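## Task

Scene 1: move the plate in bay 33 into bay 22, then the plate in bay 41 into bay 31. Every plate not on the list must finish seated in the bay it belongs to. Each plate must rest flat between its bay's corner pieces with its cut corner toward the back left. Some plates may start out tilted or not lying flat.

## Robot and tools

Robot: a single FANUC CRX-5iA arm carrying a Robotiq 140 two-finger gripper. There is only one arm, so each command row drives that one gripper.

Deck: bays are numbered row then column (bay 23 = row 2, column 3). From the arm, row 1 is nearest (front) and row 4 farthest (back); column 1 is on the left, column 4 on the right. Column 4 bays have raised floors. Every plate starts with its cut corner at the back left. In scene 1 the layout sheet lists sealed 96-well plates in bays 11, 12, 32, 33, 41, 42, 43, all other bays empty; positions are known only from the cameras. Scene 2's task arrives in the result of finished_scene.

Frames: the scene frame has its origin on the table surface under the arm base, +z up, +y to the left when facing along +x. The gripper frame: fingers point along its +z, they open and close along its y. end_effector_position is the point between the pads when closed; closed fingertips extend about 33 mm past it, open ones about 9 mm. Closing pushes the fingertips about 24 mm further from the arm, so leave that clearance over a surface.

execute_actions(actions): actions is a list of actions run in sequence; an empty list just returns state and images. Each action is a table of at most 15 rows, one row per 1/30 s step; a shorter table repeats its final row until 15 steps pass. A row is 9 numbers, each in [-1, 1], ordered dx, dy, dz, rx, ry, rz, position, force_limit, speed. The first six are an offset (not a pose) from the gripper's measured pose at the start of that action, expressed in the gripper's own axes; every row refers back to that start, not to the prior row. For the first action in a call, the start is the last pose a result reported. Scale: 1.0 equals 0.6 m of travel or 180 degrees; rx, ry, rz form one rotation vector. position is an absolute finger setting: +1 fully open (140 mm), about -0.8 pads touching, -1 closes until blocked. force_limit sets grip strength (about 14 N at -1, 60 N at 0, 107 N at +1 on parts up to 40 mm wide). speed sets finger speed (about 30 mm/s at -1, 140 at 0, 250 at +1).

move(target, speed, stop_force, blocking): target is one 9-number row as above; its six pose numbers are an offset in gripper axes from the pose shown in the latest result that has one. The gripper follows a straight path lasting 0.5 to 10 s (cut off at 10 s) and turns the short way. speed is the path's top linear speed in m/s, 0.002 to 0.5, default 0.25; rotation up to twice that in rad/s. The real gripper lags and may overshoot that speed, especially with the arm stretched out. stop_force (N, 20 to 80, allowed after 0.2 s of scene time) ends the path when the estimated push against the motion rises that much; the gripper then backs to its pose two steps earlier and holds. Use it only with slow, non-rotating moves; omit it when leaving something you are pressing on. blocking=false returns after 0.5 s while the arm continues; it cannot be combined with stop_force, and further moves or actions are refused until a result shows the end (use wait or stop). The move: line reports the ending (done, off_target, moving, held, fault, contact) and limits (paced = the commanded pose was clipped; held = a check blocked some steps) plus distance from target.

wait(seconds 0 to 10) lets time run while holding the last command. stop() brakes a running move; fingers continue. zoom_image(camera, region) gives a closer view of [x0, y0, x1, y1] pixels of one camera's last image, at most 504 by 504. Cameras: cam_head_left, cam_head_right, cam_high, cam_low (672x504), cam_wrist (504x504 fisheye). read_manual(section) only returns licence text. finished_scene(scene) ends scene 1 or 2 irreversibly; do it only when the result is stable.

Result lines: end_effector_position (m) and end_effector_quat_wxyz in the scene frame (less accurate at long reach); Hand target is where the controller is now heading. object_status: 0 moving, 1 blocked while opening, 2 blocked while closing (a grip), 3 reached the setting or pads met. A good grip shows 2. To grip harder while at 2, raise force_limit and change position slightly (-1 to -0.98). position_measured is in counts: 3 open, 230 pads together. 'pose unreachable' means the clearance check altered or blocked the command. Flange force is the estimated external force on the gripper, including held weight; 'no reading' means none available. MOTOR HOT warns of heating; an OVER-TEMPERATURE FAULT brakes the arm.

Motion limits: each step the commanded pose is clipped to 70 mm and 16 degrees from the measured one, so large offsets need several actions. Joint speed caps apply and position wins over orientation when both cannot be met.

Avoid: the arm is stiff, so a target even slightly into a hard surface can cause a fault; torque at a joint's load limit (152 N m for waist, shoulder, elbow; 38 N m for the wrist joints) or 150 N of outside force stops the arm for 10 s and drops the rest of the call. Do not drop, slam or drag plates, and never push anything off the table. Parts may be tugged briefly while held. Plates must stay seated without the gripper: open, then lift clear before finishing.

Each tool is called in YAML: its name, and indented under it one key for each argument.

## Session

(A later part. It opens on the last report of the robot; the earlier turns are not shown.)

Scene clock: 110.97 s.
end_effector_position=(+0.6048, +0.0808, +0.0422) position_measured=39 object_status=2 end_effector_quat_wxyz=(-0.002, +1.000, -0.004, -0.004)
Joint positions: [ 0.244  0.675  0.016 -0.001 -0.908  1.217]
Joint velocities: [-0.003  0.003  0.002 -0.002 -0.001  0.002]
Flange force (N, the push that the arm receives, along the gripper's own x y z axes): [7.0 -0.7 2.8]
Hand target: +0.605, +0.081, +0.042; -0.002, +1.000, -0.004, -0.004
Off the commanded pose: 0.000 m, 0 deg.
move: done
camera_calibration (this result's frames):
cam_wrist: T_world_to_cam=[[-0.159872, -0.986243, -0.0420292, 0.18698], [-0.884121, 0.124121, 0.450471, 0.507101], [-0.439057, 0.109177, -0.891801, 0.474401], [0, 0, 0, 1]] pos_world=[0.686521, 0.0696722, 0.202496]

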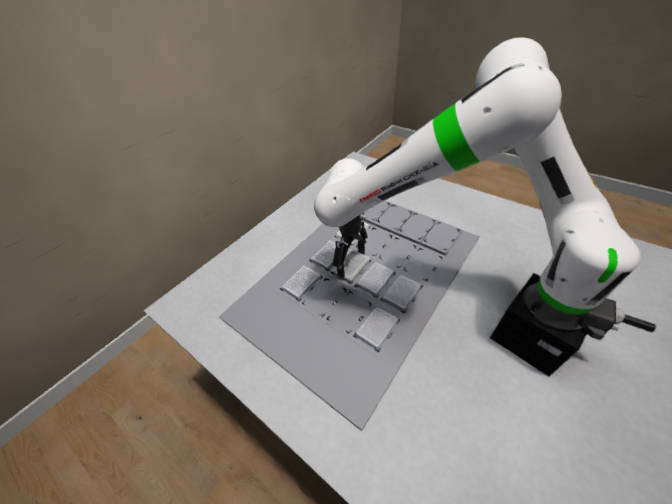

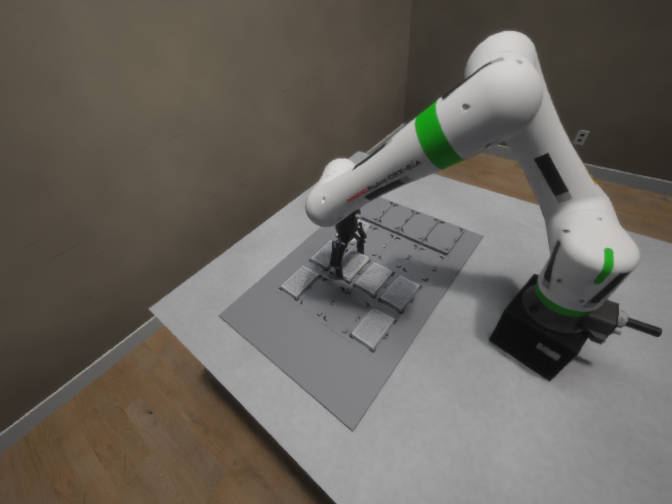

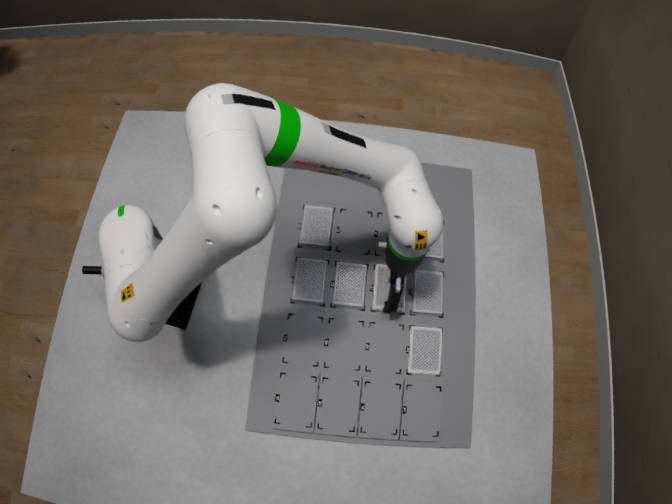

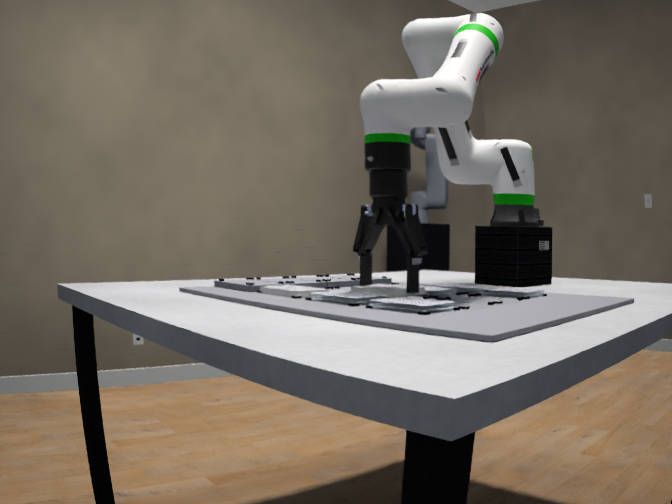

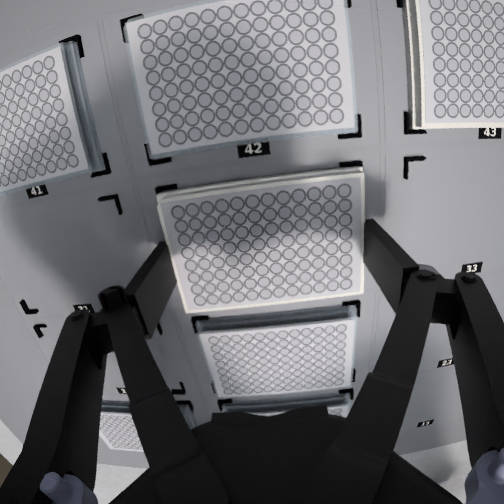

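move:
  target: [-0.0023,-0.0015,0.003,0,0,0,-1,-0.2,-1]
  speed: 0.01

move:
  target: [0,0,0.02,0,0,0,-1,-0.2,-1]
  speed: 0.004
  stop_force: 20

move:
  target: [0,0,0,0,0,0,1,0,-0.5]

move:
  target: [0,0,-0.027,0,0,0,1,0,0]
  speed: 0.06

move:
  target: [0.18,-0.273,0,0,0,0,1,0,0]
  speed: 0.15

Scene clock: 118.90 s.
end_effector_position=(+0.6034, +0.0817, +0.0404) position_measured=39 object_status=2 end_effector_quat_wxyz=(-0.002, +1.000, -0.004, -0.004)
Joint positions: [ 0.246  0.675  0.011 -0.001 -0.902  1.215]
Joint velocities: [ 0.001  0.002 -0.003 -0.     0.001 -0.001]
Flange force (N, the push that the arm receives, along the gripper's own x y z axes): [6.9 -0.7 2.3]
Hand target: +0.603, +0.082, +0.040; -0.002, +1.000, -0.004, -0.004
Off the commanded pose: 0.000 m, 0 deg.
move: done
camera_calibration (this result's frames):
cam_wrist: T_world_to_cam=[[-0.159909, -0.986237, -0.0420323, 0.187579], [-0.884114, 0.124152, 0.450476, 0.506571], [-0.439058, 0.109196, -0.891798, 0.472147], [0, 0, 0, 1]] pos_world=[0.685161, 0.0705486, 0.200746]

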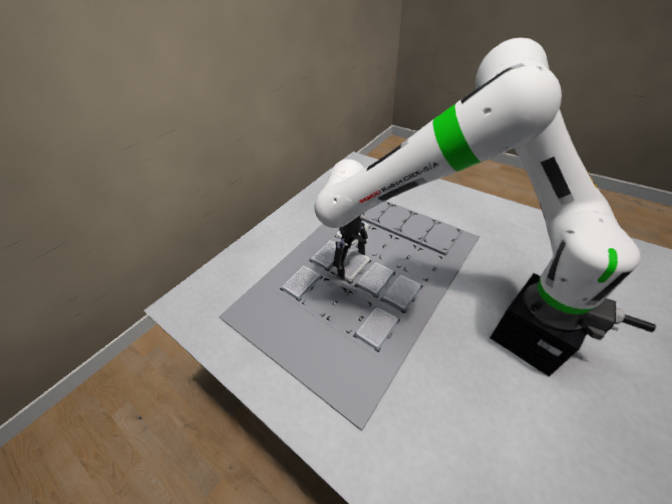

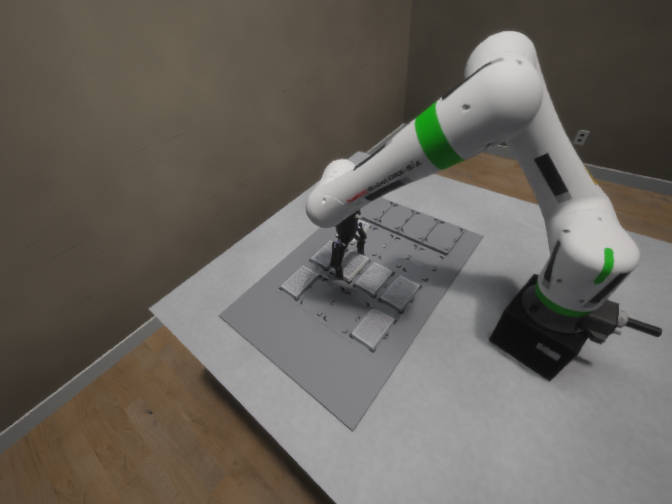

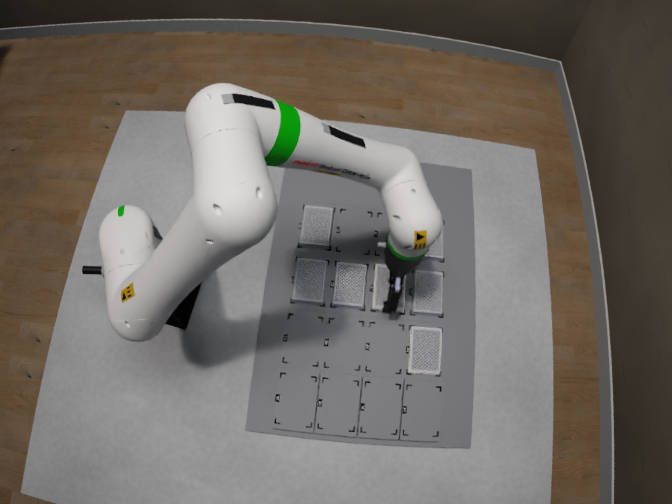

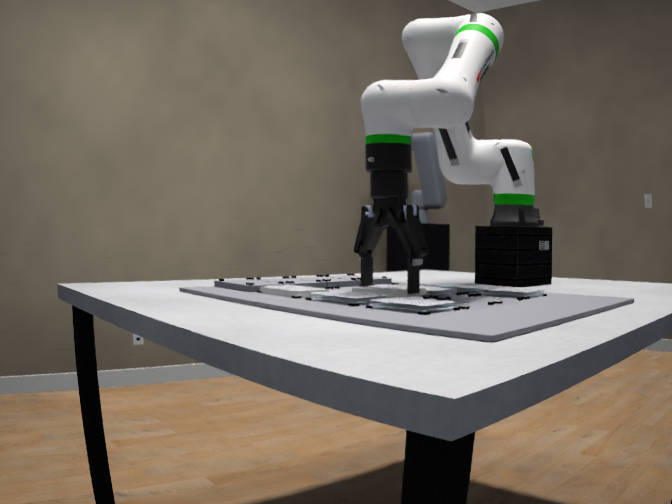

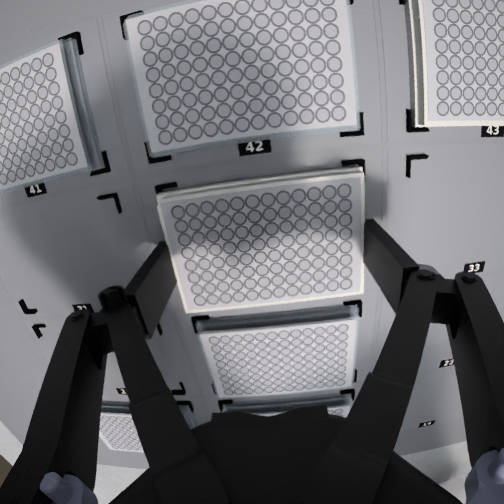

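Scene clock: 120.87 s.
end_effector_position=(+0.6033, +0.0817, +0.0340) position_measured=39 object_status=2 end_effector_quat_wxyz=(-0.002, +1.000, -0.004, -0.004)
Joint positions: [ 0.246  0.685  0.009 -0.001 -0.891  1.215]
Joint velocities: [-0.    -0.003 -0.002  0.001 -0.003  0.001]
Flange force (N, the push that the arm receives, along the gripper's own x y z axes): [-1.4 -1.7 -23.9]
Hand target: +0.603, +0.082, +0.034; -0.002, +1.000, -0.004, -0.004
Off the commanded pose: 0.006 m, 0 deg.
move: contact
camera_calibration (this result's frames):
cam_wrist: T_world_to_cam=[[-0.159908, -0.986235, -0.0420607, 0.187332], [-0.884144, 0.124146, 0.450419, 0.50942], [-0.438997, 0.109213, -0.891826, 0.466388], [0, 0, 0, 1]] pos_world=[0.685099, 0.0705753, 0.194364]

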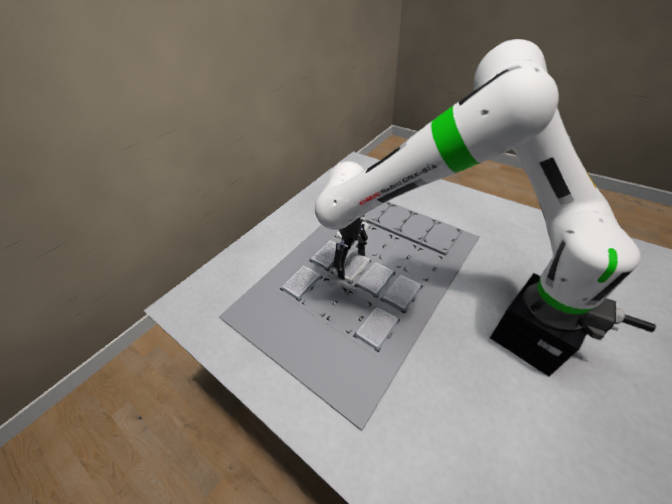

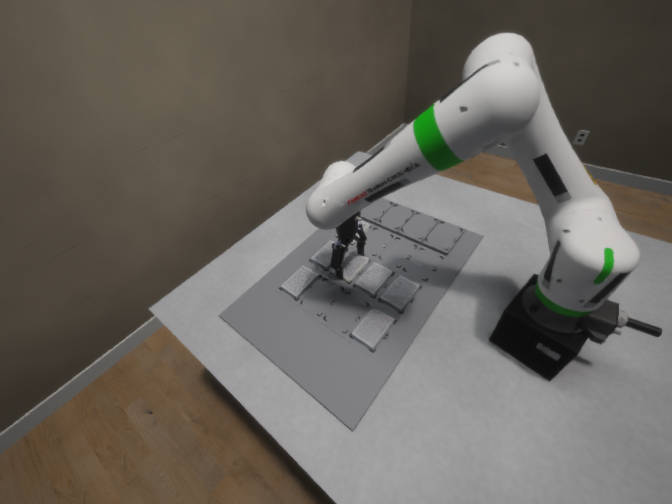

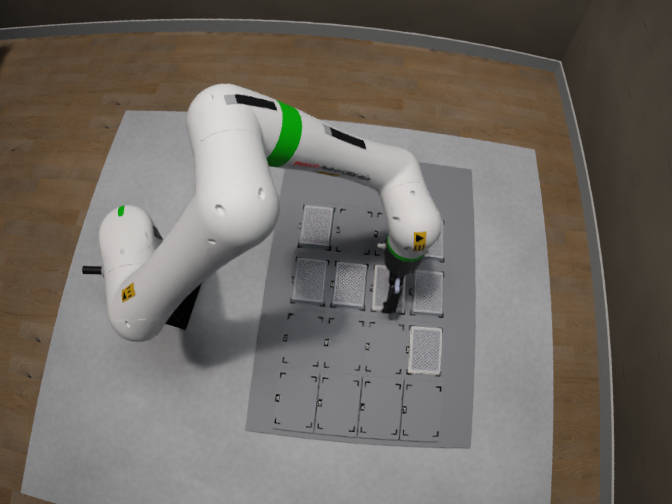

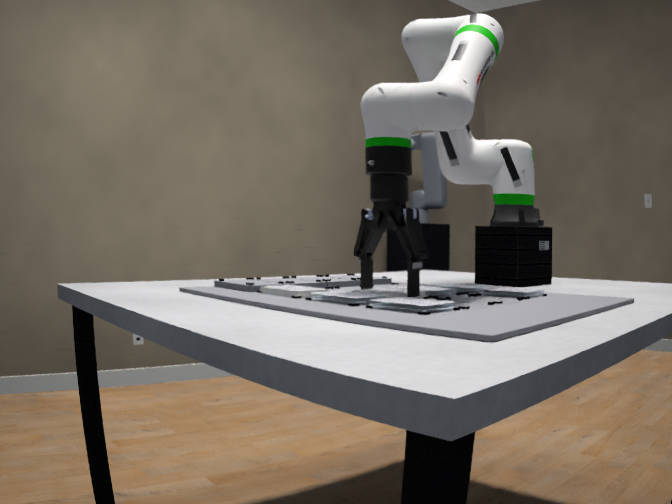

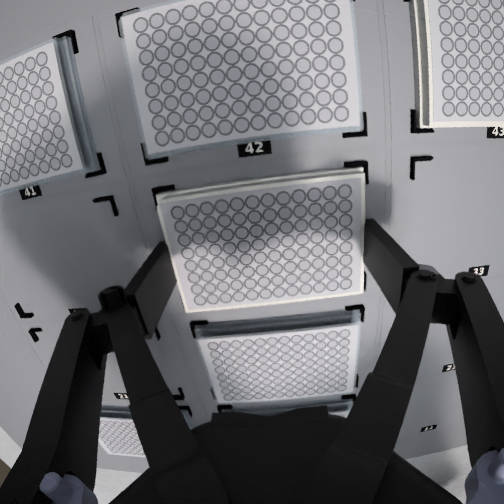

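Scene clock: 121.37 s.
end_effector_position=(+0.6033, +0.0817, +0.0340) position_measured=3 object_status=3 end_effector_quat_wxyz=(-0.002, +1.000, -0.004, -0.004)
Joint positions: [ 0.246  0.685  0.009 -0.001 -0.891  1.215]
Joint velocities: [-0.     0.001  0.001 -0.     0.     0.   ]
Flange force (N, the push that the arm receives, along the gripper's own x y z axes): [5.4 -0.7 2.0]
Hand target: +0.603, +0.082, +0.034; -0.002, +1.000, -0.004, -0.004
Off the commanded pose: 0.000 m, 0 deg.
move: done
camera_calibration (this result's frames):
cam_wrist: T_world_to_cam=[[-0.159912, -0.986237, -0.0420027, 0.1873], [-0.884094, 0.124164, 0.450513, 0.509354], [-0.439097, 0.109177, -0.891781, 0.466386], [0, 0, 0, 1]] pos_world=[0.685057, 0.0705601, 0.194311]

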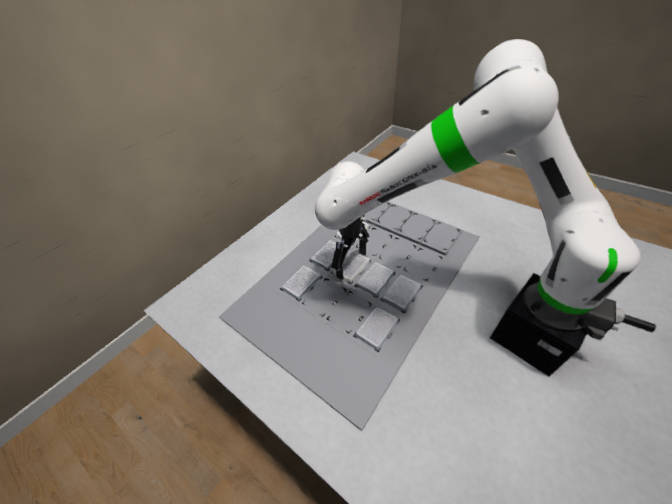

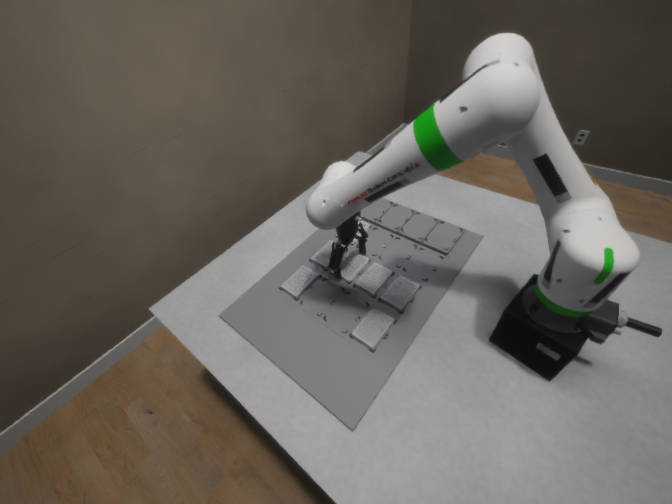

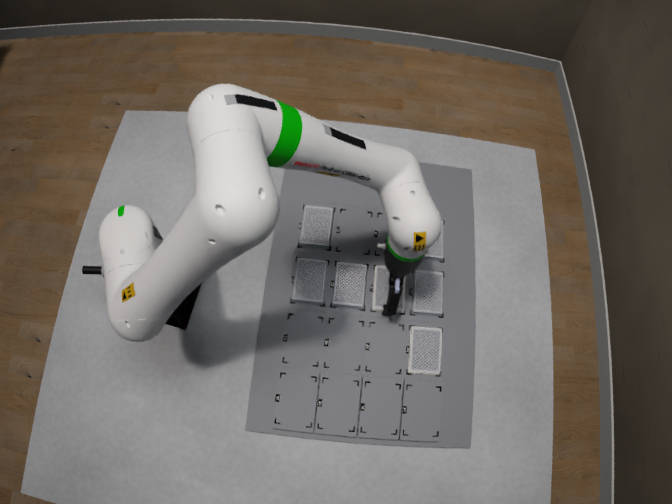

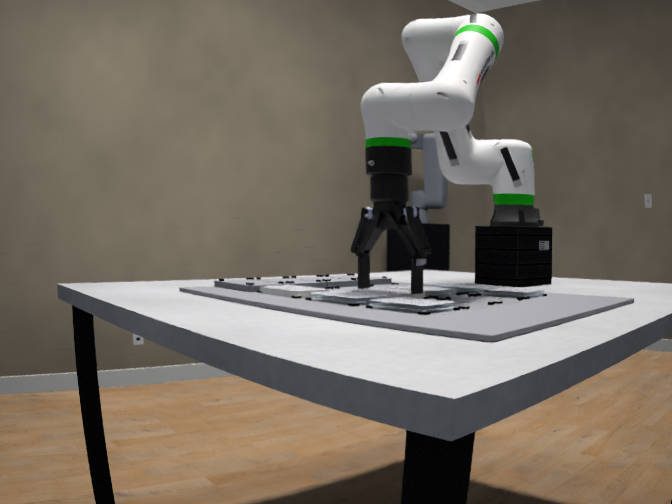

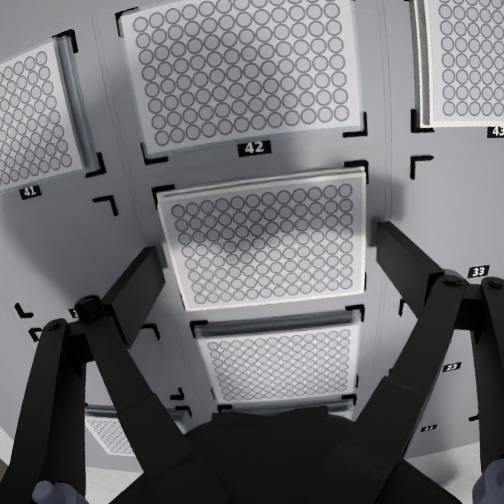

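Scene clock: 122.13 s.
end_effector_position=(+0.6035, +0.0817, +0.0501) position_measured=3 object_status=3 end_effector_quat_wxyz=(-0.002, +1.000, -0.004, -0.004)
Joint positions: [ 0.246  0.661  0.014 -0.001 -0.92   1.215]
Joint velocities: [-0.    -0.002  0.001  0.    -0.003 -0.   ]
Flange force (N, the push that the arm receives, along the gripper's own x y z axes): [4.4 0.4 1.3]
Hand target: +0.603, +0.082, +0.050; -0.002, +1.000, -0.004, -0.004
Off the commanded pose: 0.000 m, 0 deg.
move: done
camera_calibration (this result's frames):
cam_wrist: T_world_to_cam=[[-0.159893, -0.98624, -0.0420123, 0.187969], [-0.88409, 0.12414, 0.450527, 0.502272], [-0.439112, 0.109179, -0.891774, 0.480812], [0, 0, 0, 1]] pos_world=[0.685238, 0.070536, 0.210386]

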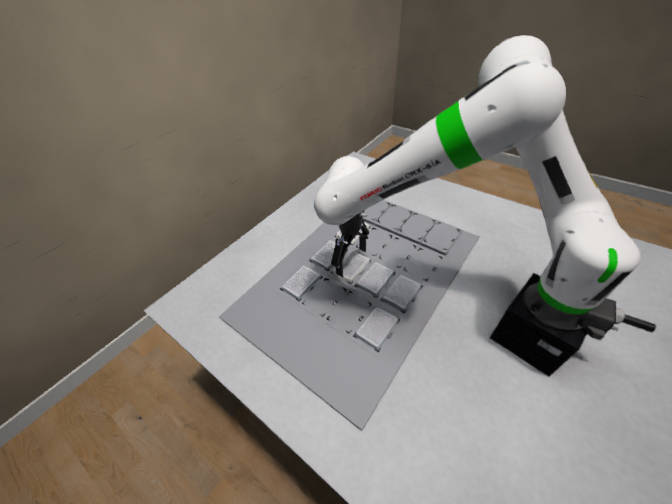

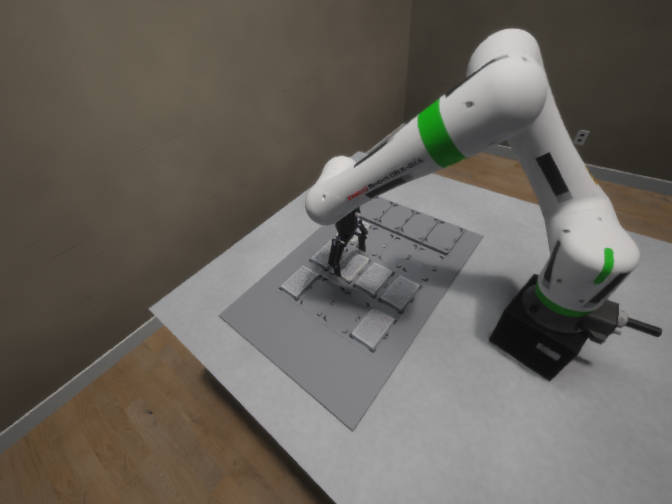

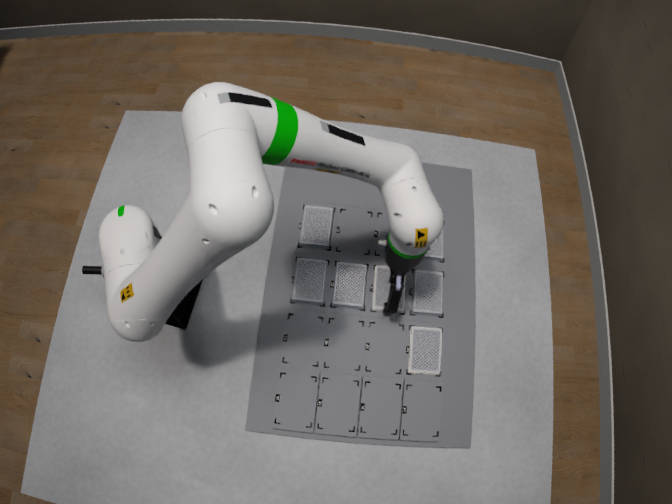

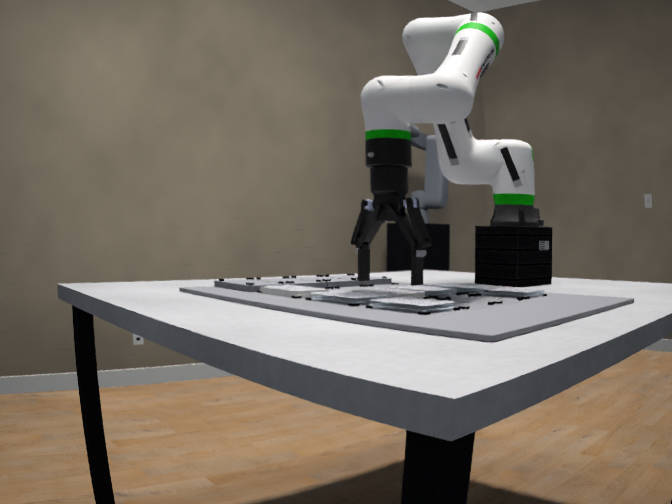

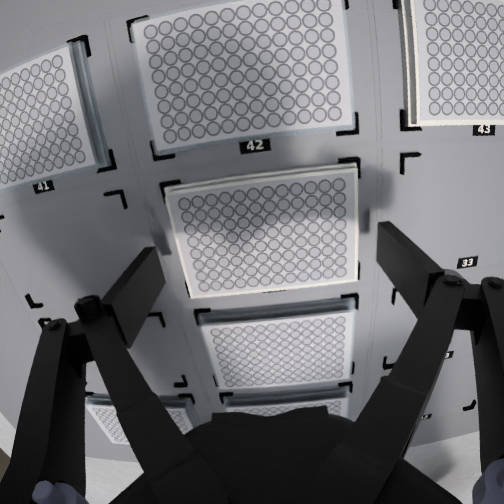

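Scene clock: 123.97 s.
end_effector_position=(+0.7129, +0.2444, +0.0490) position_measured=3 object_status=3 end_effector_quat_wxyz=(-0.002, +1.000, -0.004, -0.004)
Joint positions: [ 0.4    0.991  0.61  -0.001 -1.185  1.061]
Joint velocities: [ 0.     0.006  0.01  -0.001 -0.006 -0.001]
Flange force (N, the push that the arm receives, along the gripper's own x y z axes): [15.5 -5.0 0.5]
Hand target: +0.713, +0.244, +0.049; -0.002, +1.000, -0.004, -0.004
Off the commanded pose: 0.001 m, 0 deg.
move: done
camera_calibration (this result's frames):
cam_wrist: T_world_to_cam=[[-0.159674, -0.986251, -0.0425797, 0.365814], [-0.884002, 0.123656, 0.450832, 0.579347], [-0.439368, 0.109627, -0.891593, 0.510253], [0, 0, 0, 1]] pos_world=[0.794744, 0.233207, 0.209326]

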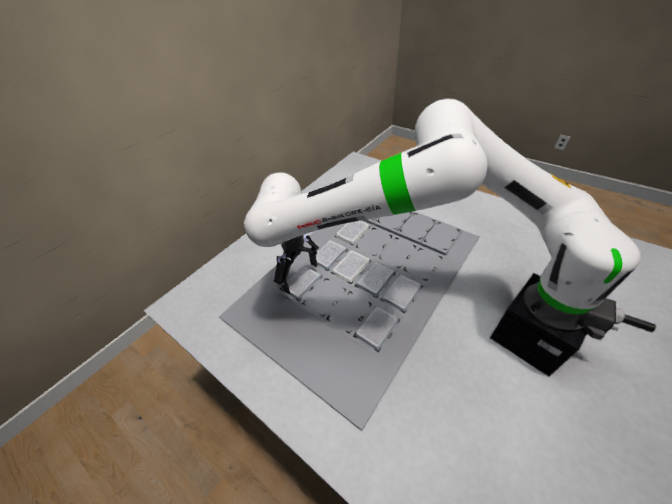

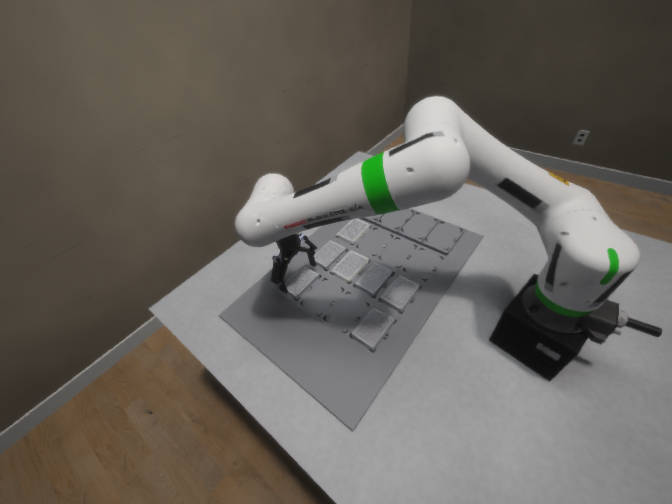

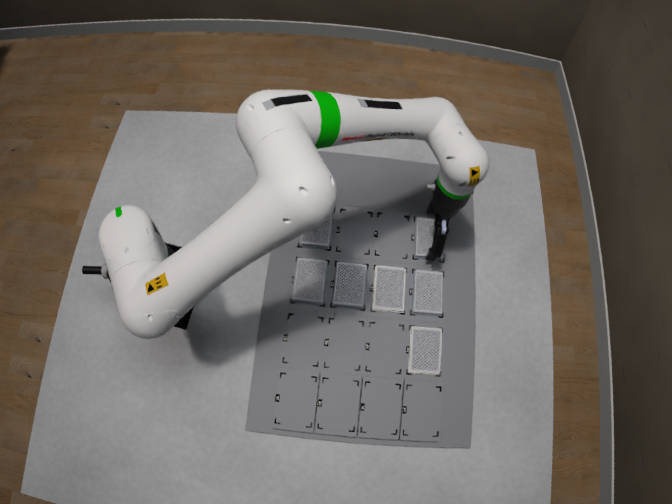

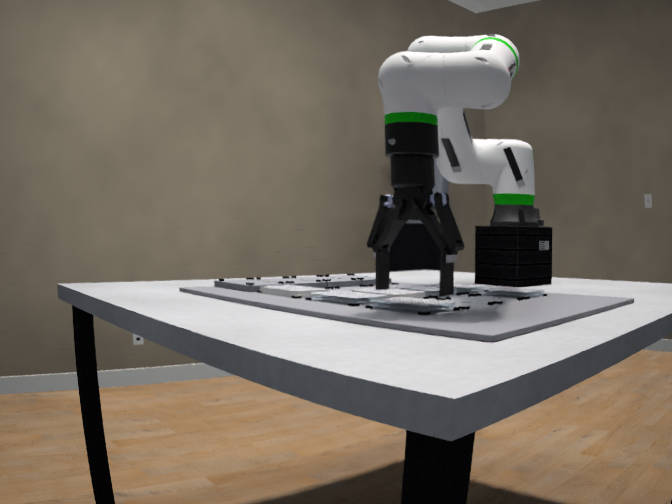

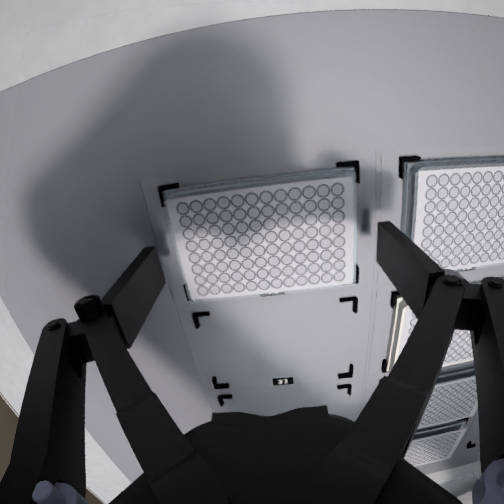

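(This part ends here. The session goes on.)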